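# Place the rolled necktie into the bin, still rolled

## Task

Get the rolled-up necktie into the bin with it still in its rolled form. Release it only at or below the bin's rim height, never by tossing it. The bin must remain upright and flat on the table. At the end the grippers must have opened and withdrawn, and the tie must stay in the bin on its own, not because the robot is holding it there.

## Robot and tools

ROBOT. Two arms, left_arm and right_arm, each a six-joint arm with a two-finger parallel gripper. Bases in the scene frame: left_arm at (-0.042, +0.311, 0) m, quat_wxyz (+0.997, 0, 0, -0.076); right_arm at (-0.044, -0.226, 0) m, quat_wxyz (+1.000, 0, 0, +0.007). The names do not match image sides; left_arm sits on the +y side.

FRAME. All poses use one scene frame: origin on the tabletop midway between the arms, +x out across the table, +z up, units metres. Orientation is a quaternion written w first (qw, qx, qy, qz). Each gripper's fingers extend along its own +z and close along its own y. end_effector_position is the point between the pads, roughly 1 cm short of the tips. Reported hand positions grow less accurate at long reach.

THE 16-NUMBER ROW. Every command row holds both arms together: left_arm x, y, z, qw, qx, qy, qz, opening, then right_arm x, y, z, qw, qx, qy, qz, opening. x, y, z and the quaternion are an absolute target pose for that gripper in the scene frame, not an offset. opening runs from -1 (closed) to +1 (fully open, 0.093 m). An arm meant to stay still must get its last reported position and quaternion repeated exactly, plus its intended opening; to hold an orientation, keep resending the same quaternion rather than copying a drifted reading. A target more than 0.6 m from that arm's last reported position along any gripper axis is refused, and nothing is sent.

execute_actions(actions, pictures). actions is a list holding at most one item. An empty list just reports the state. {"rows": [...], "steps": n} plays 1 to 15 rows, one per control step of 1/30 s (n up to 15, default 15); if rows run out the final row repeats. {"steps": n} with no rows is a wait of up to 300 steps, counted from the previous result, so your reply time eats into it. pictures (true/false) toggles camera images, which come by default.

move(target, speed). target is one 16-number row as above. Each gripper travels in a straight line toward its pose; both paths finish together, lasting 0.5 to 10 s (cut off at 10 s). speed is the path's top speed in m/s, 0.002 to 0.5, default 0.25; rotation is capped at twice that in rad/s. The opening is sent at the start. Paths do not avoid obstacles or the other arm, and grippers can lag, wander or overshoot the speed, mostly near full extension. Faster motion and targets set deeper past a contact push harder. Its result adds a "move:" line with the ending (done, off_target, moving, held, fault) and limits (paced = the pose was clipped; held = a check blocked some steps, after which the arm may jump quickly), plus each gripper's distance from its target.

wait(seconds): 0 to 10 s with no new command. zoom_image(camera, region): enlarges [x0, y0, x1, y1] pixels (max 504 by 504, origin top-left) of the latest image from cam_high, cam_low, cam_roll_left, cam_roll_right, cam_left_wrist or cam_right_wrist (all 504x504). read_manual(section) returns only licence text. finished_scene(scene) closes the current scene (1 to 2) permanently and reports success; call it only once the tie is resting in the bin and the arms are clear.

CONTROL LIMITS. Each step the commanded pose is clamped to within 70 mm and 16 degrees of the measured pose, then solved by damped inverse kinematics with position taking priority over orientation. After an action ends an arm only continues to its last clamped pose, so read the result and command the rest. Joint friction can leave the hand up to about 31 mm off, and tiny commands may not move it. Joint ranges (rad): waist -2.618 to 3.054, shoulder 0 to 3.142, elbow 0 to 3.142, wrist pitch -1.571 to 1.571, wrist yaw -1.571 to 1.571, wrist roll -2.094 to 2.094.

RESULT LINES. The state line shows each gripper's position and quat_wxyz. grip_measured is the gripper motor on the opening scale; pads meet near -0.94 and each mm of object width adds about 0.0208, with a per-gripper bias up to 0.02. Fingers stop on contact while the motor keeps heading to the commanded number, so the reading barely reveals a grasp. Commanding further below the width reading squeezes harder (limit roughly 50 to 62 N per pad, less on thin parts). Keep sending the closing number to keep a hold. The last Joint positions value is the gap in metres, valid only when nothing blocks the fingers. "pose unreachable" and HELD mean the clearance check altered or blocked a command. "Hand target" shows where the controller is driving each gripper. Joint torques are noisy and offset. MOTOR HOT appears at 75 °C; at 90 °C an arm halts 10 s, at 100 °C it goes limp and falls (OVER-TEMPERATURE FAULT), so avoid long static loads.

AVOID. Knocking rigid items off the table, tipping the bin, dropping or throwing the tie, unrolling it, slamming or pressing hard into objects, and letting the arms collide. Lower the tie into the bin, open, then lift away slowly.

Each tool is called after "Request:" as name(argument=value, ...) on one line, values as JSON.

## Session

Request:
execute_actions(actions=[])

Scene clock: 0.00 s of 4800.00 s.
left_arm: end_effector_position=(+0.3270, +0.2559, +0.4103) grip_measured=+1.000 end_effector_quat_wxyz=(+0.711, +0.058, +0.699, -0.046) | right_arm: end_effector_position=(+0.3329, -0.2163, +0.3966) grip_measured=+1.000 end_effector_quat_wxyz=(+0.703, -0.002, +0.711, +0.012)
Joint positions: left_arm=[ 0.003  1.044  1.062 -0.002 -0.001  0.017  0.093] | right_arm=[0.014 1.051 1.038 0.    0.009 0.015 0.093]
Joint velocities: left_arm=[ 0.002  0.007 -0.007 -0.022 -0.022  0.007  0.   ] | right_arm=[ 0.002 -0.002  0.012 -0.007  0.022 -0.022  0.   ]
Joint torques (N m, as the arm reports them, + toward a larger angle): no reading
Motor temperatures (°C, as the motors report them): left_arm=[27 24 29 26 26 25] | right_arm=[25 29 28 27 23 25]
Hand target (left_arm): +0.327, +0.256, +0.410; +0.711, +0.058, +0.699, -0.046
Hand target (right_arm): +0.333, -0.216, +0.397; +0.703, -0.002, +0.711, +0.012

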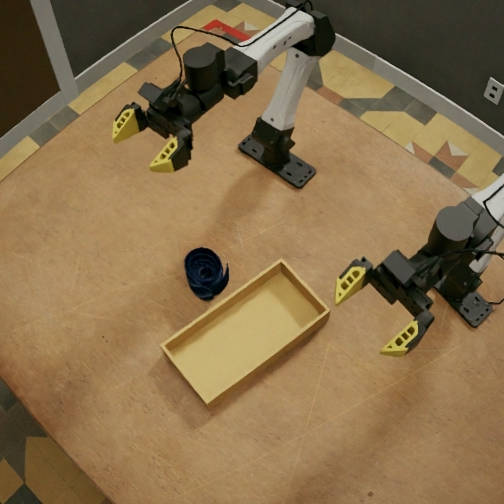

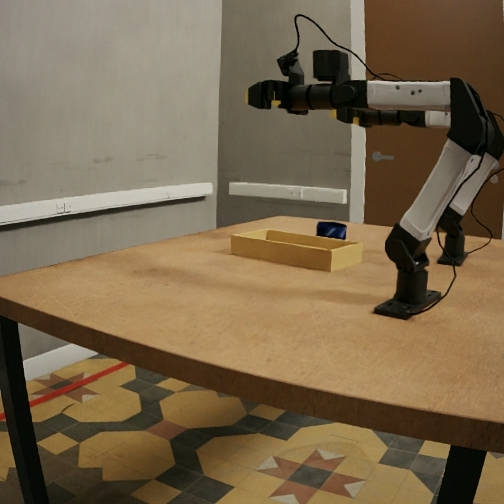

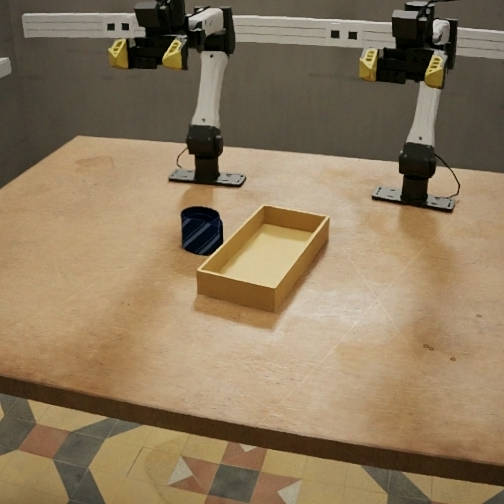

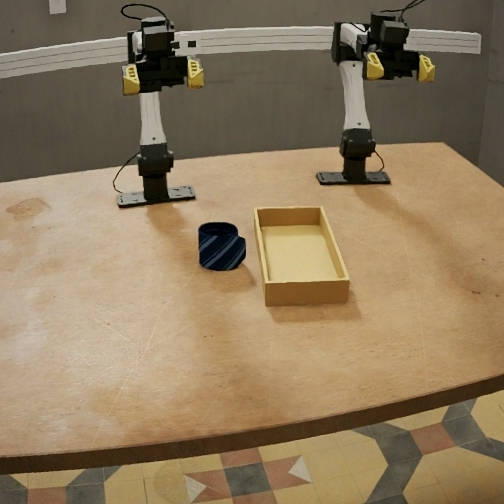

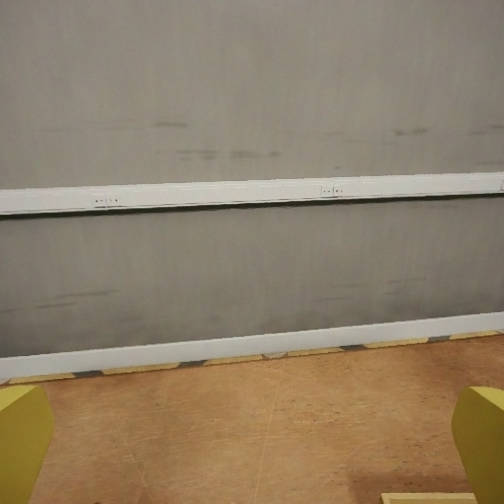

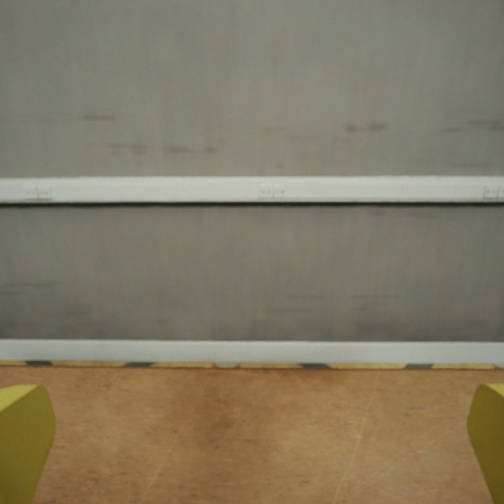

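The tie is about 0.028 m further in +y than before.

Request:
move(target=[0.327,0.256,0.41,0.711,0.058,0.699,-0.046,1,0.305,-0.128,0.13,0,0.707,0.707,0,1])

Scene clock: 5.97 s of 4800.00 s.
left_arm: end_effector_position=(+0.3270, +0.2559, +0.4103) grip_measured=+1.000 end_effector_quat_wxyz=(+0.711, +0.058, +0.699, -0.046) | right_arm: end_effector_position=(+0.3007, -0.1265, +0.1316) grip_measured=+1.000 end_effector_quat_wxyz=(+0.019, +0.703, +0.711, -0.004)
Joint positions: left_arm=[ 0.003  1.044  1.062 -0.002 -0.001  0.017  0.093] | right_arm=[ 0.283  1.894  1.694 -1.359  0.038  1.856  0.093]
Joint velocities: left_arm=[-0.007 -0.012 -0.002  0.022 -0.051 -0.066  0.   ] | right_arm=[ 0.002 -0.007 -0.007 -0.007  0.051  0.11   0.   ]
Joint torques (N m, as the arm reports them, + toward a larger angle): left_arm=[-0.33 -3.42  8.51  2.77 -0.06 -0.03] | right_arm=[ -0.42 -10.12   8.22   0.13  -0.07  -0.04]
Motor temperatures (°C, as the motors report them): left_arm=[27 24 30 28 26 25] | right_arm=[25 29 29 28 23 25]
Hand target (left_arm): +0.327, +0.256, +0.410; +0.711, +0.058, +0.699, -0.046
Hand target (right_arm): +0.301, -0.129, +0.132; +0.011, +0.709, +0.705, -0.008
Off the commanded pose (left_arm): 0.000 m, 0 deg.
Off the commanded pose (right_arm): 0.005 m, 2 deg.
move: done

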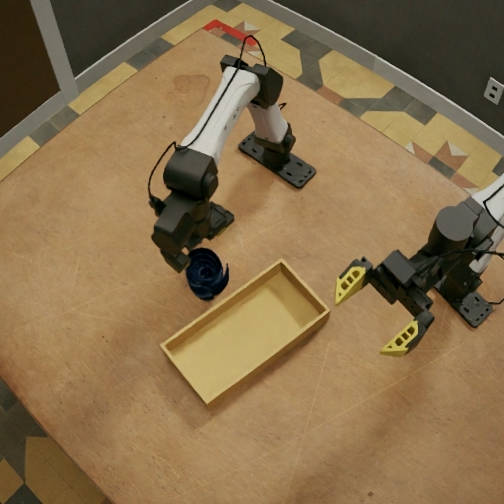

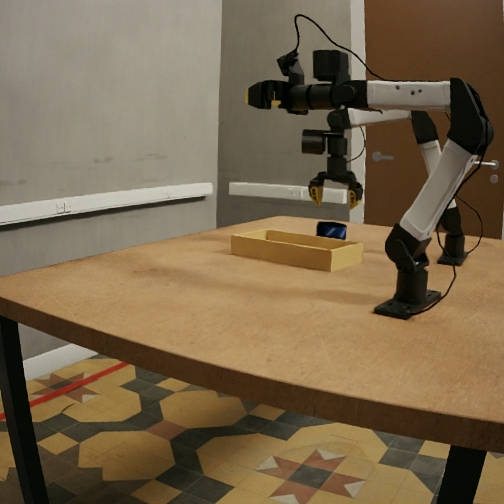

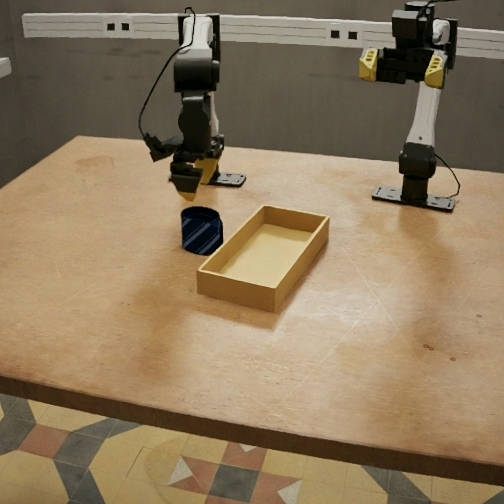

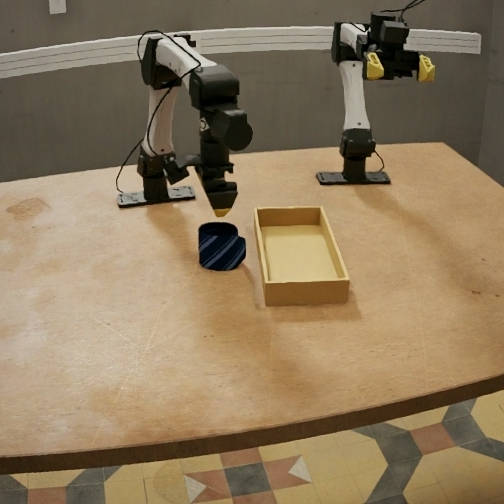

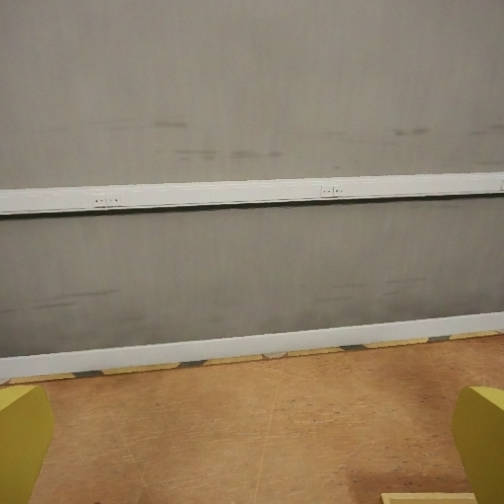

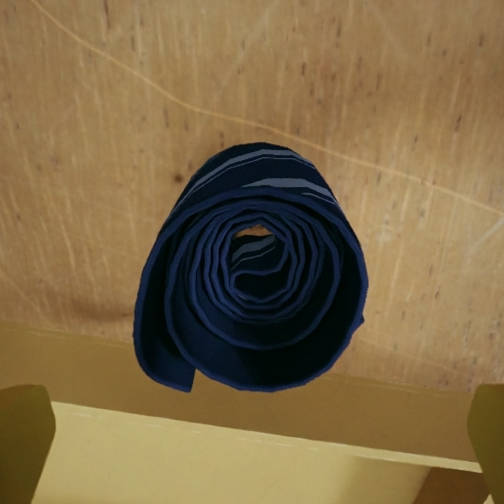

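Request:
move(target=[0.327,0.256,0.41,0.711,0.058,0.699,-0.046,1,0.302,-0.128,0.035,0,0.707,0.707,0,1], speed=0.1)

Request:
move(target=[0.327,0.256,0.41,0.711,0.058,0.699,-0.046,1,0.302,-0.128,0.035,0,0.707,0.707,0,-0.3])

Request:
move(target=[0.327,0.256,0.41,0.711,0.058,0.699,-0.046,1,0.302,-0.128,0.14,0,0.707,0.707,0,-0.3], speed=0.15)

Request:
move(target=[0.327,0.256,0.41,0.711,0.058,0.699,-0.046,1,0.35,0.025,0.14,0,0.5,0.866,0,-0.3], speed=0.15)

Request:
move(target=[0.327,0.256,0.41,0.711,0.058,0.699,-0.046,1,0.35,0.025,0.045,0,0.5,0.866,0,-0.3], speed=0.1)

Request:
move(target=[0.327,0.256,0.41,0.711,0.058,0.699,-0.046,1,0.35,0.025,0.045,0,0.5,0.866,0,1])

Request:
move(target=[0.327,0.256,0.41,0.711,0.058,0.699,-0.046,1,0.34,0.005,0.15,0,0.5,0.866,0,1], speed=0.15)

Scene clock: 11.83 s of 4800.00 s.
left_arm: end_effector_position=(+0.3270, +0.2559, +0.4103) grip_measured=+1.000 end_effector_quat_wxyz=(+0.711, +0.058, +0.699, -0.046) | right_arm: end_effector_position=(+0.3011, -0.1251, +0.0427) grip_measured=+1.000 end_effector_quat_wxyz=(+0.005, +0.705, +0.709, +0.001)
Joint positions: left_arm=[ 0.003  1.044  1.062 -0.002 -0.001  0.017  0.093] | right_arm=[ 0.273  1.946  1.408 -1.026  0.008  1.852  0.093]
Joint velocities: left_arm=[-0.007  0.007  0.002  0.007  0.022 -0.037  0.   ] | right_arm=[-0.002 -0.002  0.002  0.022 -0.007 -0.007  0.   ]
Joint torques (N m, as the arm reports them, + toward a larger angle): left_arm=[-0.3  -3.4   8.49  2.77 -0.05 -0.04] | right_arm=[ -0.2  -10.89   5.53   0.46  -0.1   -0.15]
Motor temperatures (°C, as the motors report them): left_arm=[27 24 31 29 26 25] | right_arm=[25 30 30 28 23 25]
Hand target (left_arm): +0.327, +0.256, +0.410; +0.711, +0.058, +0.699, -0.046
Hand target (right_arm): +0.301, -0.128, +0.035; -0.000, +0.707, +0.707, -0.001
Off the commanded pose (left_arm): 0.000 m, 0 deg.
Off the commanded pose (right_arm): 0.008 m, 1 deg.
After step 90, 1.33 s passed at rest.
move: done

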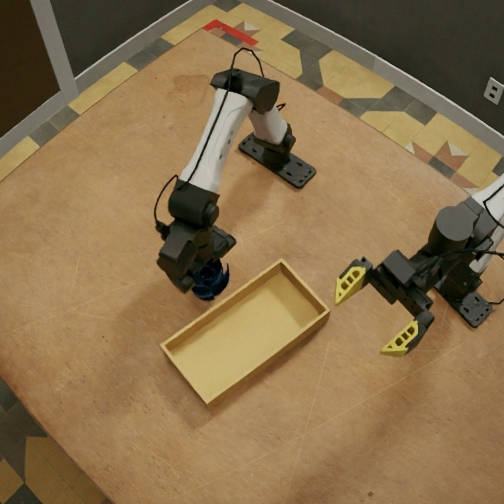

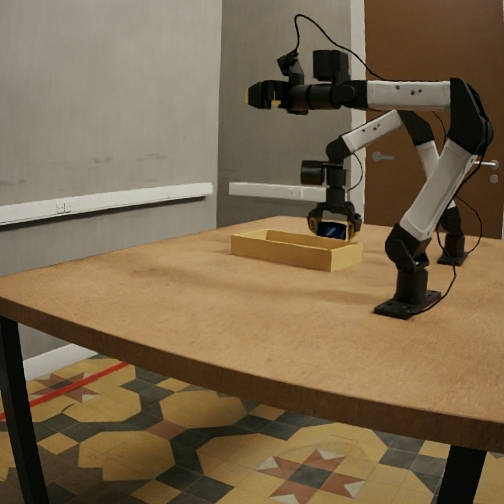

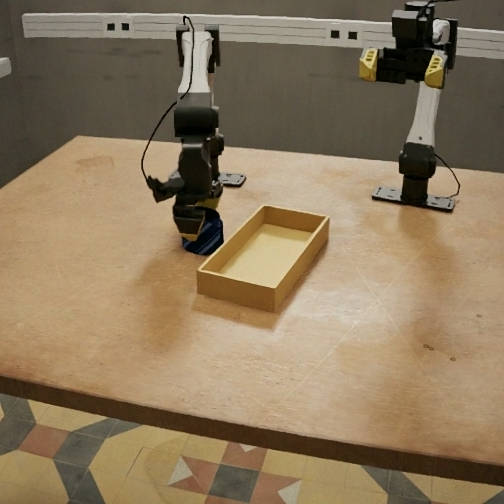

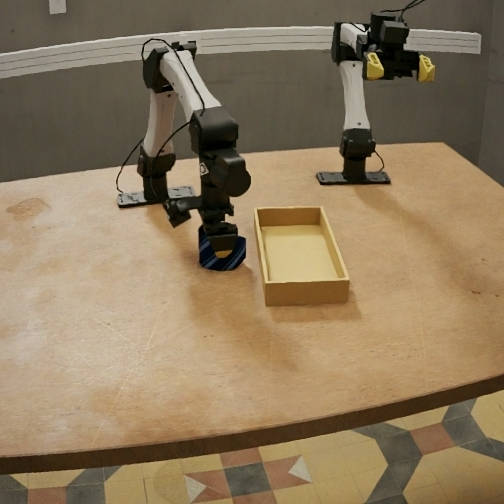

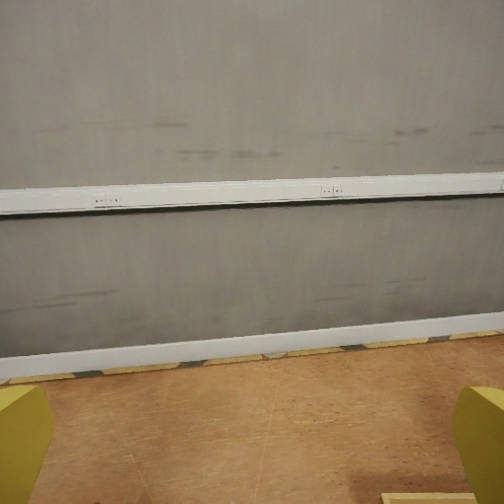

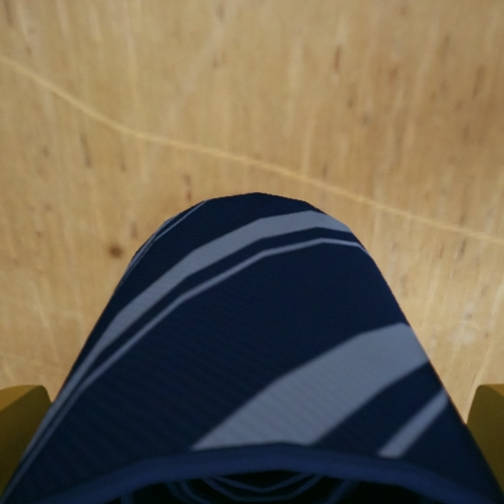

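Scene clock: 12.53 s of 4800.00 s.
left_arm: end_effector_position=(+0.3270, +0.2559, +0.4103) grip_measured=+1.000 end_effector_quat_wxyz=(+0.711, +0.058, +0.699, -0.046) | right_arm: end_effector_position=(+0.3014, -0.1250, +0.0436) grip_measured=-0.288 end_effector_quat_wxyz=(+0.006, +0.705, +0.709, +0.002)
Joint positions: left_arm=[ 0.003  1.044  1.062 -0.002 -0.001  0.017  0.093] | right_arm=[ 0.273  1.943  1.408 -1.025  0.008  1.852  0.031]
Joint velocities: left_arm=[-0.007 -0.012 -0.017 -0.007 -0.007 -0.022  0.   ] | right_arm=[-0.002  0.007 -0.012  0.007 -0.051  0.037  0.001]
Joint torques (N m, as the arm reports them, + toward a larger angle): left_arm=[-0.3  -3.4   8.53  2.77 -0.05 -0.03] | right_arm=[ -0.45 -10.25   6.19   0.5   -0.08  -0.11]
Motor temperatures (°C, as the motors report them): left_arm=[27 24 31 29 26 25] | right_arm=[25 31 30 28 23 25]
Hand target (left_arm): +0.327, +0.256, +0.410; +0.711, +0.058, +0.699, -0.046
Hand target (right_arm): +0.302, -0.128, +0.035; -0.000, +0.707, +0.707, -0.000
Off the commanded pose (left_arm): 0.000 m, 0 deg.
Off the commanded pose (right_arm): 0.009 m, 1 deg.
move: done

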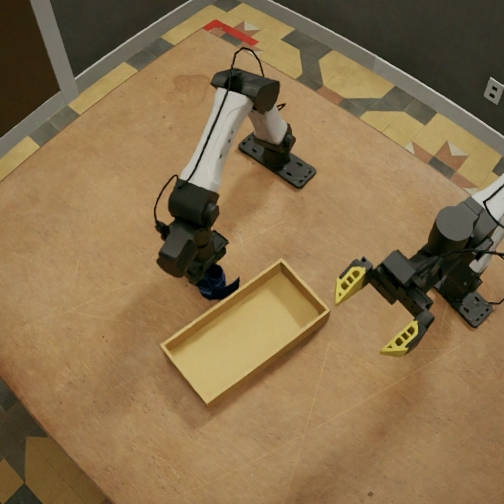

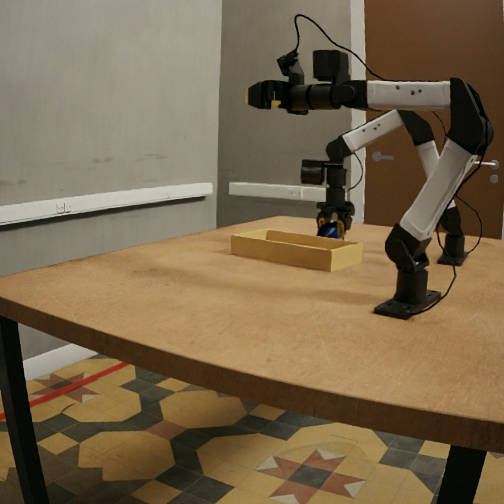

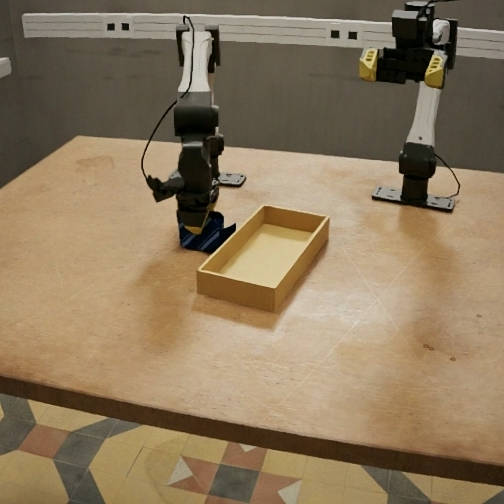

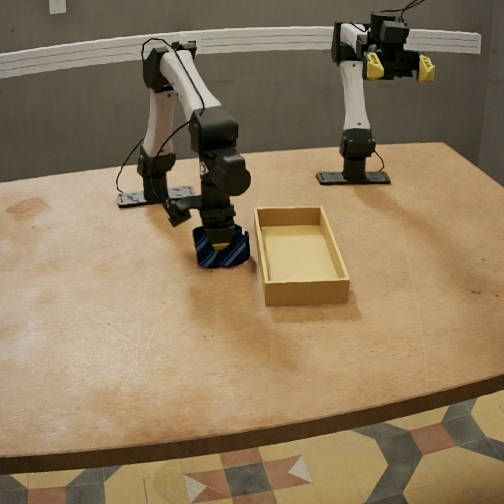

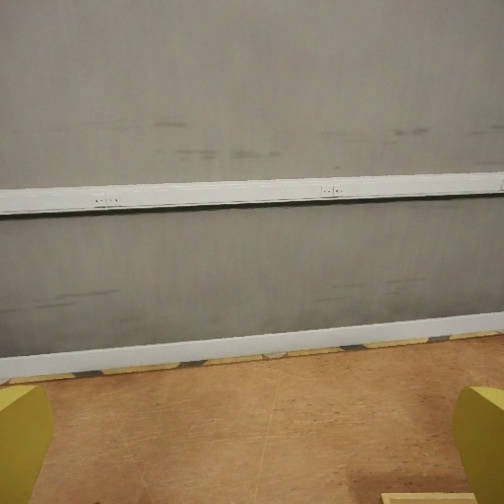

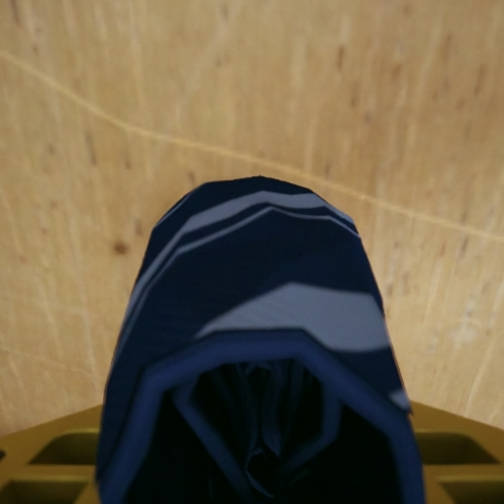

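Scene clock: 13.83 s of 4800.00 s.
left_arm: end_effector_position=(+0.3270, +0.2559, +0.4103) grip_measured=+1.000 end_effector_quat_wxyz=(+0.711, +0.058, +0.699, -0.046) | right_arm: end_effector_position=(+0.3042, -0.1241, +0.1358) grip_measured=-0.288 end_effector_quat_wxyz=(+0.005, +0.705, +0.709, +0.001)
Joint positions: left_arm=[ 0.003  1.044  1.062 -0.002 -0.001  0.017  0.093] | right_arm=[ 0.273  1.916  1.741 -1.389  0.008  1.852  0.031]
Joint velocities: left_arm=[-0.002  0.017 -0.012 -0.007  0.037 -0.037  0.   ] | right_arm=[ 0.007 -0.017 -0.012  0.007 -0.007 -0.081 -0.   ]
Joint torques (N m, as the arm reports them, + toward a larger angle): left_arm=[-0.31 -3.41  8.49  2.78 -0.06 -0.03] | right_arm=[ -0.5  -11.42   7.85   0.12  -0.07  -0.12]
Motor temperatures (°C, as the motors report them): left_arm=[27 24 31 30 26 25] | right_arm=[25 31 30 28 23 25]
Hand target (left_arm): +0.327, +0.256, +0.410; +0.711, +0.058, +0.699, -0.046
Hand target (right_arm): +0.303, -0.128, +0.140; +0.000, +0.707, +0.707, +0.000
Off the commanded pose (left_arm): 0.000 m, 0 deg.
Off the commanded pose (right_arm): 0.006 m, 1 deg.
move: done

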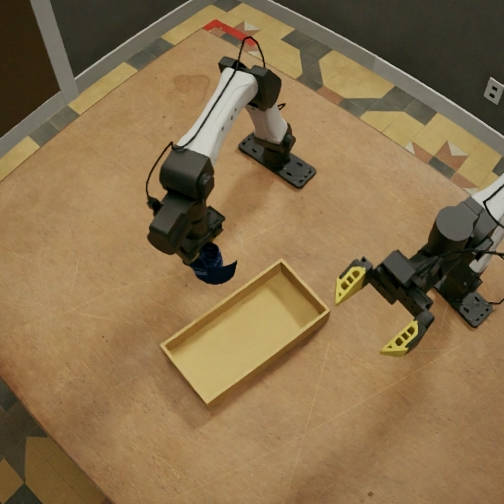

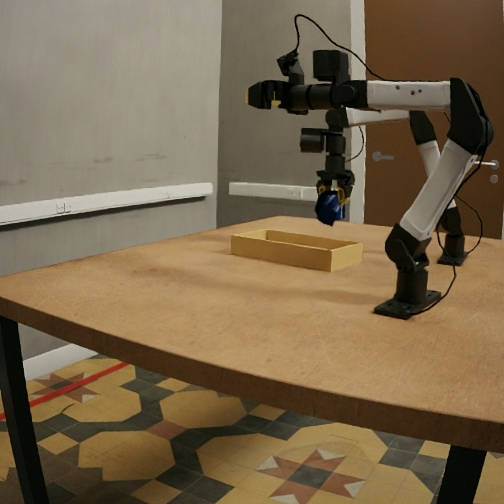

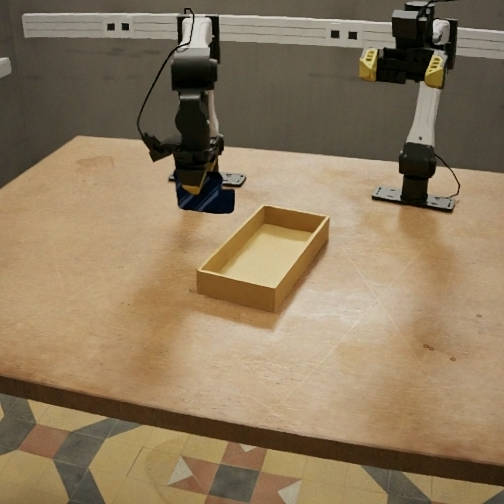

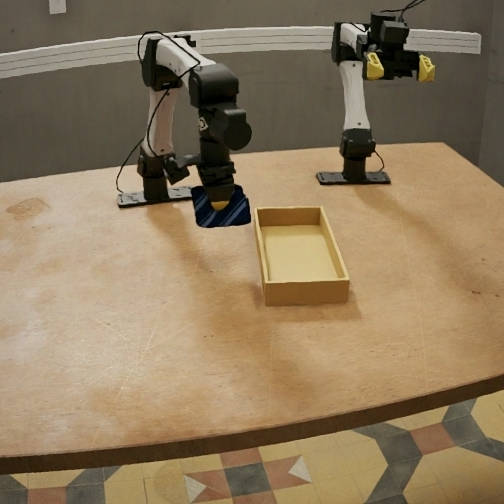

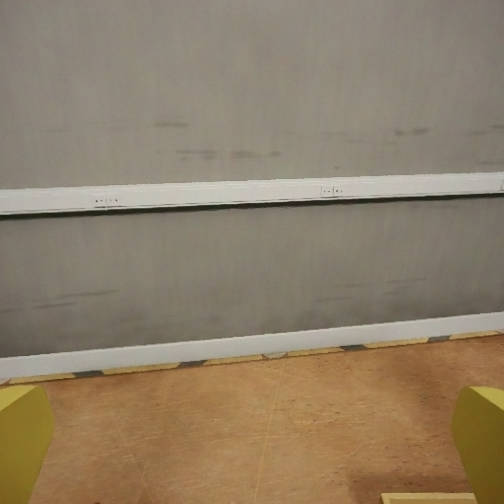

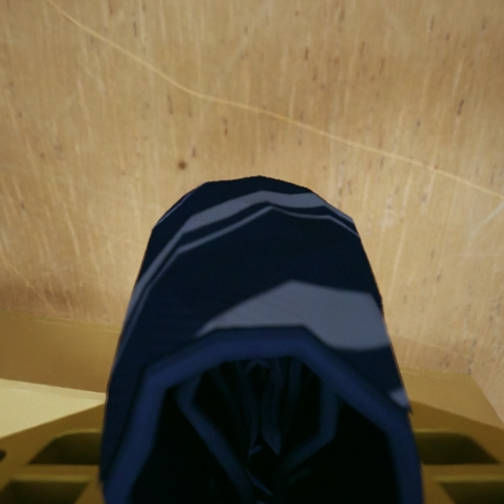

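Scene clock: 15.93 s of 4800.00 s.
left_arm: end_effector_position=(+0.3270, +0.2559, +0.4103) grip_measured=+1.000 end_effector_quat_wxyz=(+0.711, +0.058, +0.699, -0.046) | right_arm: end_effector_position=(+0.3520, +0.0224, +0.1408) grip_measured=-0.289 end_effector_quat_wxyz=(+0.026, +0.507, +0.861, +0.042)
Joint positions: left_arm=[ 0.003  1.044  1.062 -0.002 -0.001  0.017  0.093] | right_arm=[ 0.548  2.341  2.42  -1.551  0.008  1.627  0.031]
Joint velocities: left_arm=[-0.007 -0.007 -0.012  0.081  0.037 -0.007  0.   ] | right_arm=[ 0.007 -0.012 -0.002 -0.022 -0.051 -0.022  0.   ]
Joint torques (N m, as the arm reports them, + toward a larger angle): left_arm=[-0.3  -3.41  8.51  2.78 -0.05 -0.03] | right_arm=[  1.08 -14.18   7.82   0.37   0.01  -0.17]
Motor temperatures (°C, as the motors report them): left_arm=[27 24 32 30 26 25] | right_arm=[25 32 30 28 23 25]
Hand target (left_arm): +0.327, +0.256, +0.410; +0.711, +0.058, +0.699, -0.046
Hand target (right_arm): +0.349, +0.025, +0.139; +0.021, +0.500, +0.865, +0.037
Off the commanded pose (left_arm): 0.000 m, 0 deg.
Off the commanded pose (right_arm): 0.003 m, 6 deg.
joint sent to its limit (right arm) — the command would take joint 4 (wrist pitch) past its lower limit, so that joint was sent only as far as its limit.
move: off_target (right_arm)

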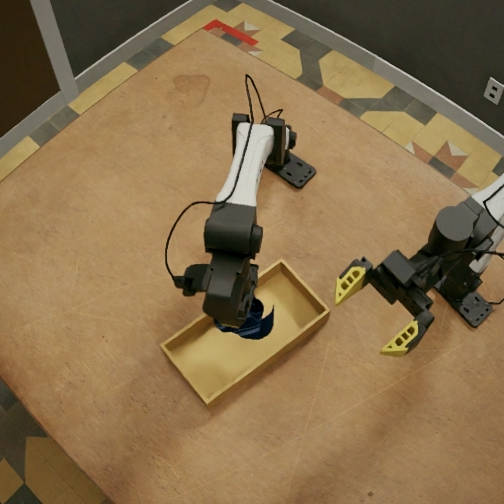

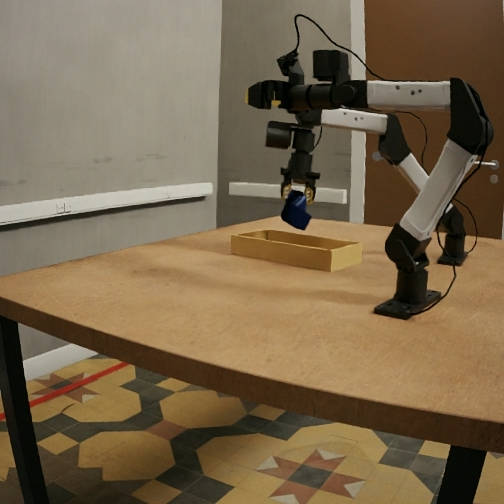

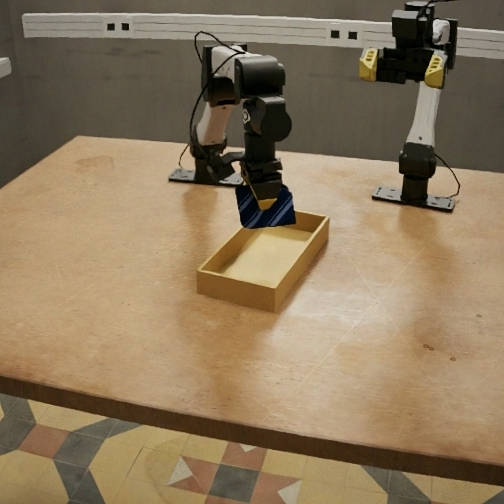

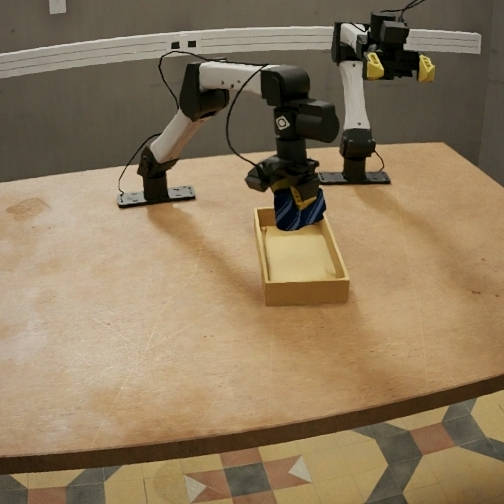

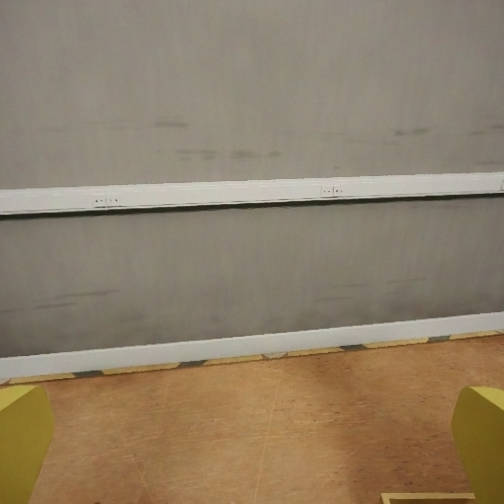

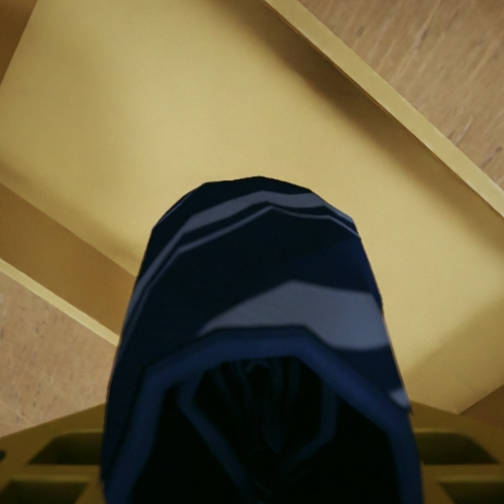

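Scene clock: 17.27 s of 4800.00 s.
left_arm: end_effector_position=(+0.3270, +0.2559, +0.4103) grip_measured=+1.000 end_effector_quat_wxyz=(+0.711, +0.058, +0.699, -0.046) | right_arm: end_effector_position=(+0.3484, +0.0201, +0.0519) grip_measured=-0.289 end_effector_quat_wxyz=(+0.002, +0.504, +0.863, -0.005)
Joint positions: left_arm=[ 0.003  1.044  1.062 -0.002 -0.001  0.017  0.093] | right_arm=[ 0.548  2.386  2.145 -1.336  0.008  1.619  0.031]
Joint velocities: left_arm=[-0.007 -0.017 -0.012 -0.022 -0.007 -0.066  0.   ] | right_arm=[ 0.007 -0.002 -0.002 -0.022  0.007  0.007 -0.   ]
Joint torques (N m, as the arm reports them, + toward a larger angle): left_arm=[-0.31 -3.42  8.55  2.78 -0.05 -0.03] | right_arm=[  0.8  -15.29   5.81   0.57  -0.02  -0.12]
Motor temperatures (°C, as the motors report them): left_arm=[27 24 32 30 26 25] | right_arm=[25 33 30 28 23 25]
Hand target (left_arm): +0.327, +0.256, +0.410; +0.711, +0.058, +0.699, -0.046
Hand target (right_arm): +0.349, +0.024, +0.045; +0.001, +0.500, +0.866, -0.001
Off the commanded pose (left_arm): 0.000 m, 0 deg.
Off the commanded pose (right_arm): 0.009 m, 1 deg.
move: done

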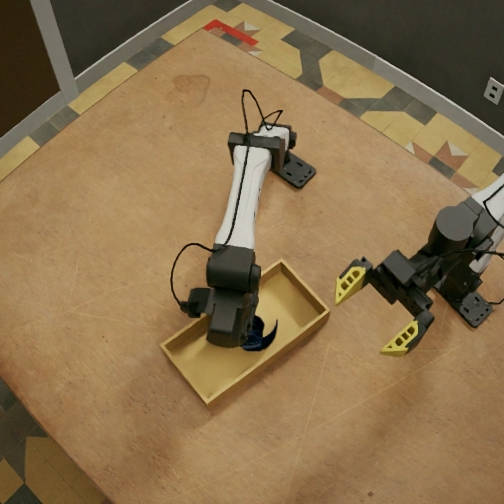

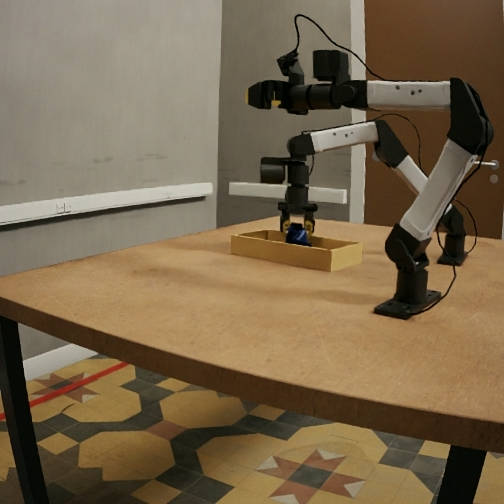

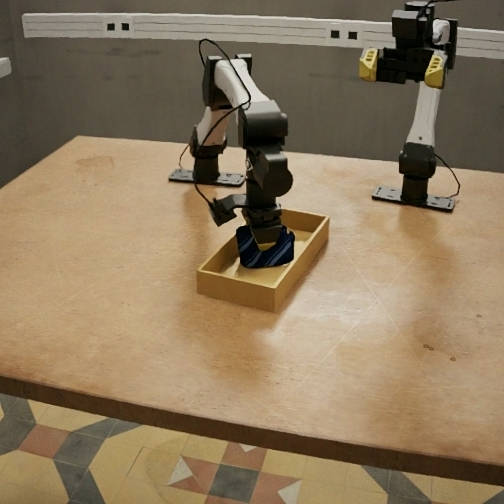

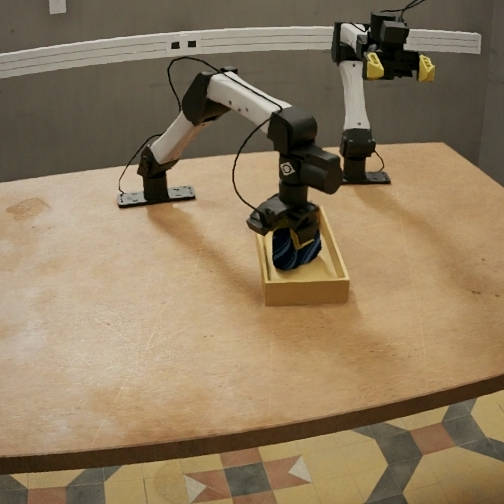

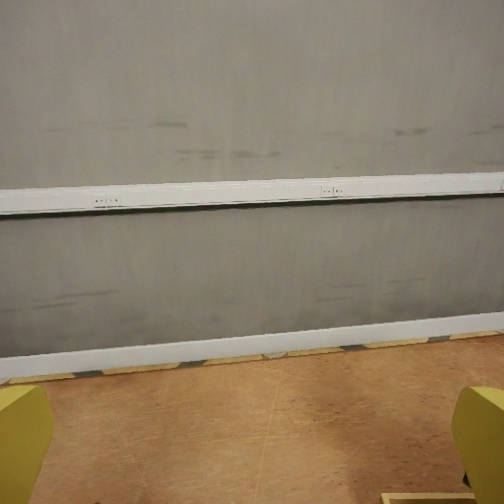

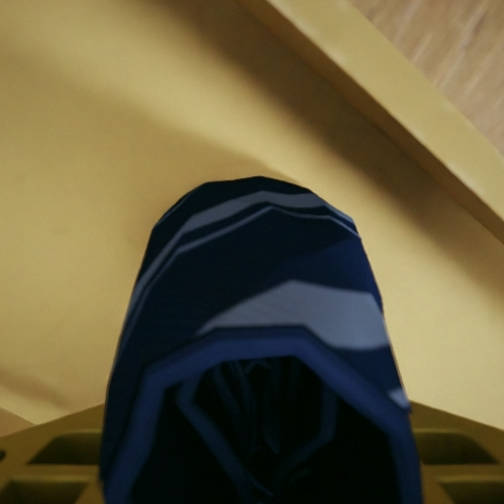

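Scene clock: 17.97 s of 4800.00 s.
left_arm: end_effector_position=(+0.3270, +0.2559, +0.4103) grip_measured=+1.000 end_effector_quat_wxyz=(+0.711, +0.058, +0.699, -0.046) | right_arm: end_effector_position=(+0.3492, +0.0206, +0.0519) grip_measured=+1.000 end_effector_quat_wxyz=(+0.003, +0.504, +0.863, -0.003)
Joint positions: left_arm=[ 0.003  1.044  1.062 -0.002 -0.001  0.017  0.093] | right_arm=[ 0.548  2.386  2.145 -1.332  0.008  1.619  0.093]
Joint velocities: left_arm=[-0.012 -0.002 -0.002 -0.007  0.081 -0.022  0.   ] | right_arm=[-0.002  0.012 -0.002 -0.022 -0.037 -0.022  0.   ]
Joint torques (N m, as the arm reports them, + toward a larger angle): left_arm=[-0.31 -3.4   8.5   2.77 -0.06 -0.03] | right_arm=[  0.78 -14.98   6.53   0.43  -0.03  -0.05]
Motor temperatures (°C, as the motors report them): left_arm=[27 24 32 30 26 25] | right_arm=[25 33 30 28 23 25]
Hand target (left_arm): +0.327, +0.256, +0.410; +0.711, +0.058, +0.699, -0.046
Hand target (right_arm): +0.350, +0.025, +0.045; -0.000, +0.500, +0.866, -0.000
Off the commanded pose (left_arm): 0.000 m, 0 deg.
Off the commanded pose (right_arm): 0.008 m, 1 deg.
move: done

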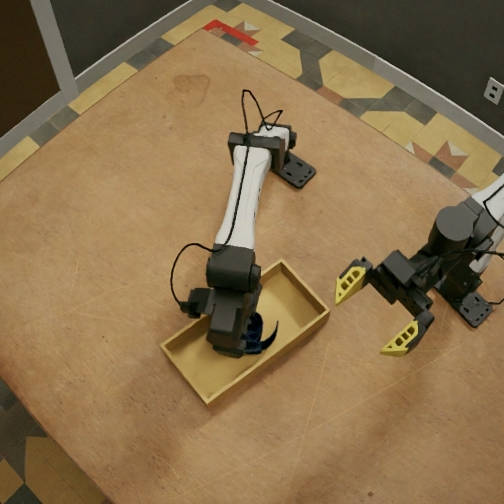

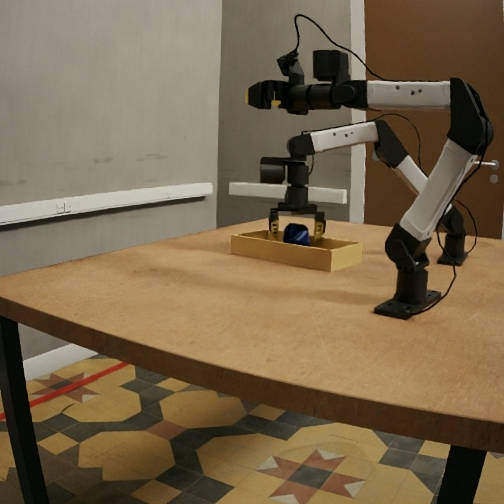

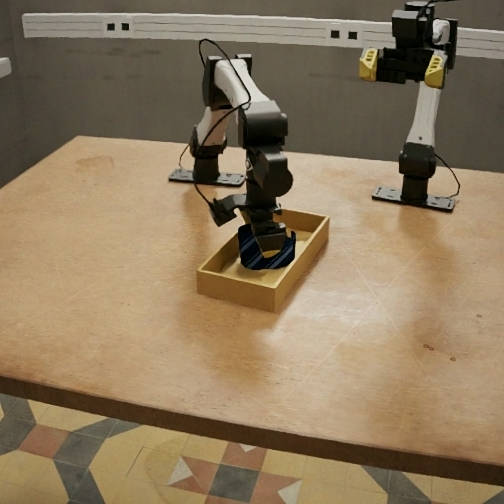

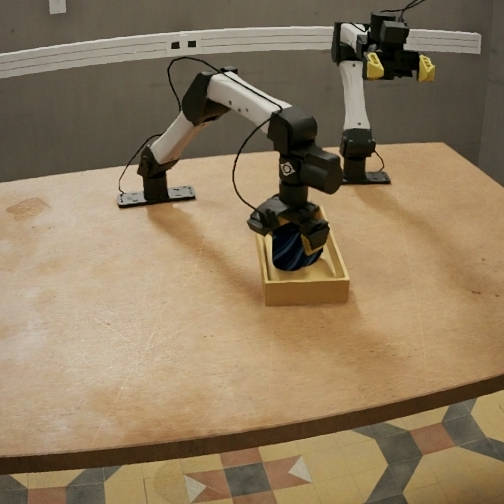

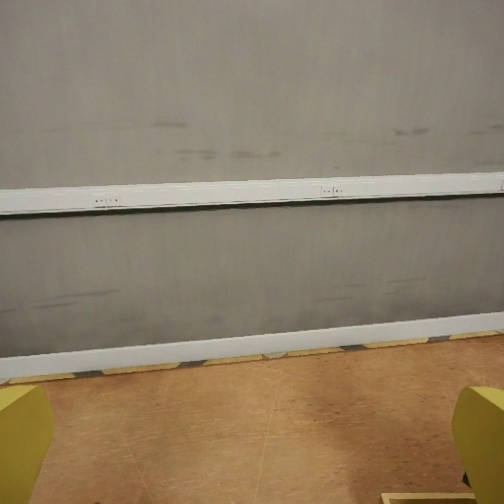

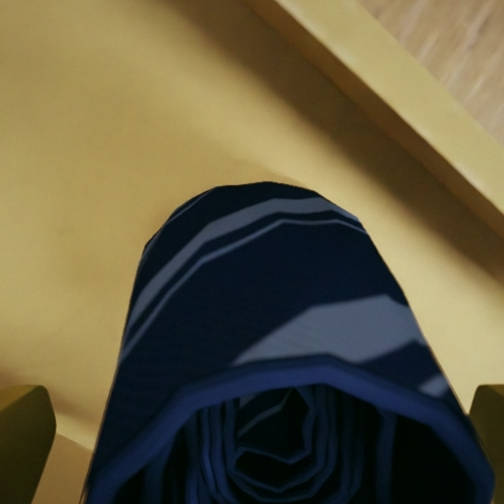

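Scene clock: 19.03 s of 4800.00 s.
left_arm: end_effector_position=(+0.3270, +0.2559, +0.4103) grip_measured=+1.000 end_effector_quat_wxyz=(+0.711, +0.058, +0.699, -0.046) | right_arm: end_effector_position=(+0.3424, +0.0106, +0.1499) grip_measured=+1.000 end_effector_quat_wxyz=(+0.024, +0.498, +0.866, +0.038)
Joint positions: left_arm=[ 0.003  1.044  1.062 -0.002 -0.001  0.017  0.093] | right_arm=[ 0.537  2.274  2.342 -1.549  0.007  1.595  0.093]
Joint velocities: left_arm=[ 0.012 -0.022  0.002 -0.007  0.007 -0.081  0.   ] | right_arm=[-0.017  0.012 -0.017  0.081 -0.022 -0.022  0.   ]
Joint torques (N m, as the arm reports them, + toward a larger angle): left_arm=[-0.3  -3.4   8.5   2.77 -0.05 -0.03] | right_arm=[ -0.39 -14.7    7.16   0.31  -0.04  -0.19]
Motor temperatures (°C, as the motors report them): left_arm=[27 24 32 30 26 25] | right_arm=[25 34 31 28 23 25]
Hand target (left_arm): +0.327, +0.256, +0.410; +0.711, +0.058, +0.699, -0.046
Hand target (right_arm): +0.341, +0.005, +0.150; +0.017, +0.500, +0.865, +0.031
Off the commanded pose (left_arm): 0.000 m, 0 deg.
Off the commanded pose (right_arm): 0.006 m, 5 deg.
joint sent to its limit (right arm) — the command would take joint 4 (wrist pitch) past its lower limit, so that joint was sent only as far as its limit.
move: off_target (right_arm)

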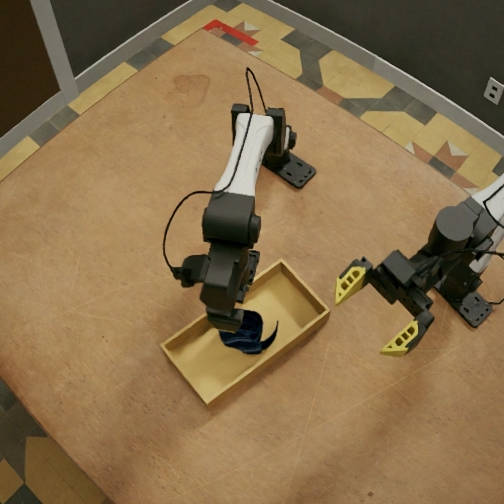

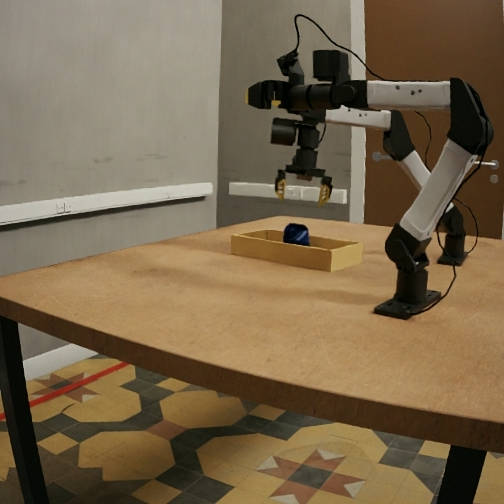

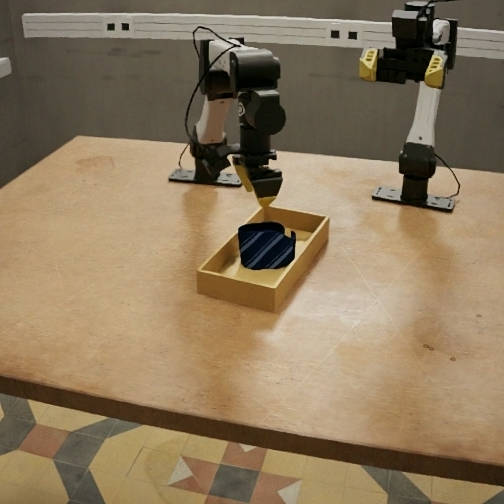

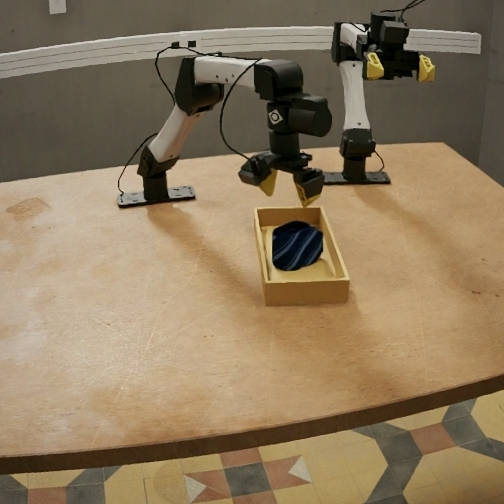

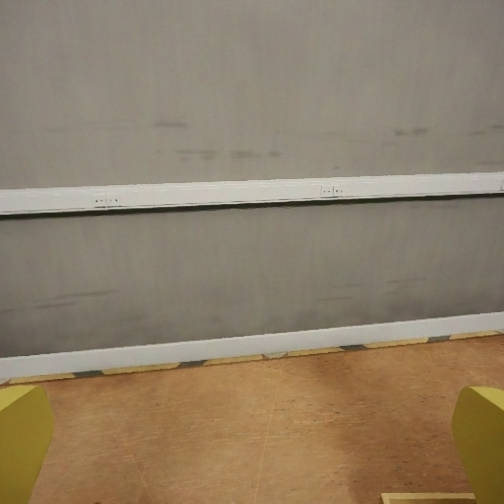

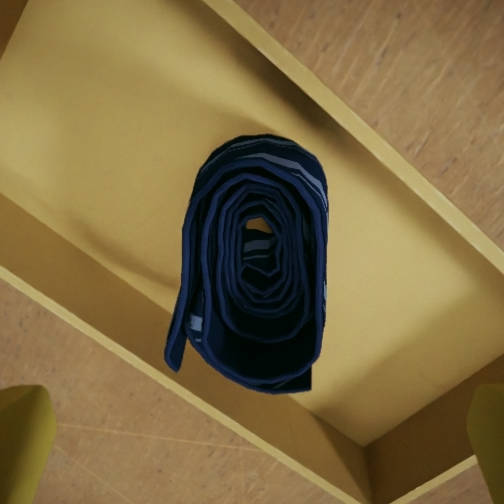

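Request:
finished_scene(scene=2)

The scene is finished: the task was done.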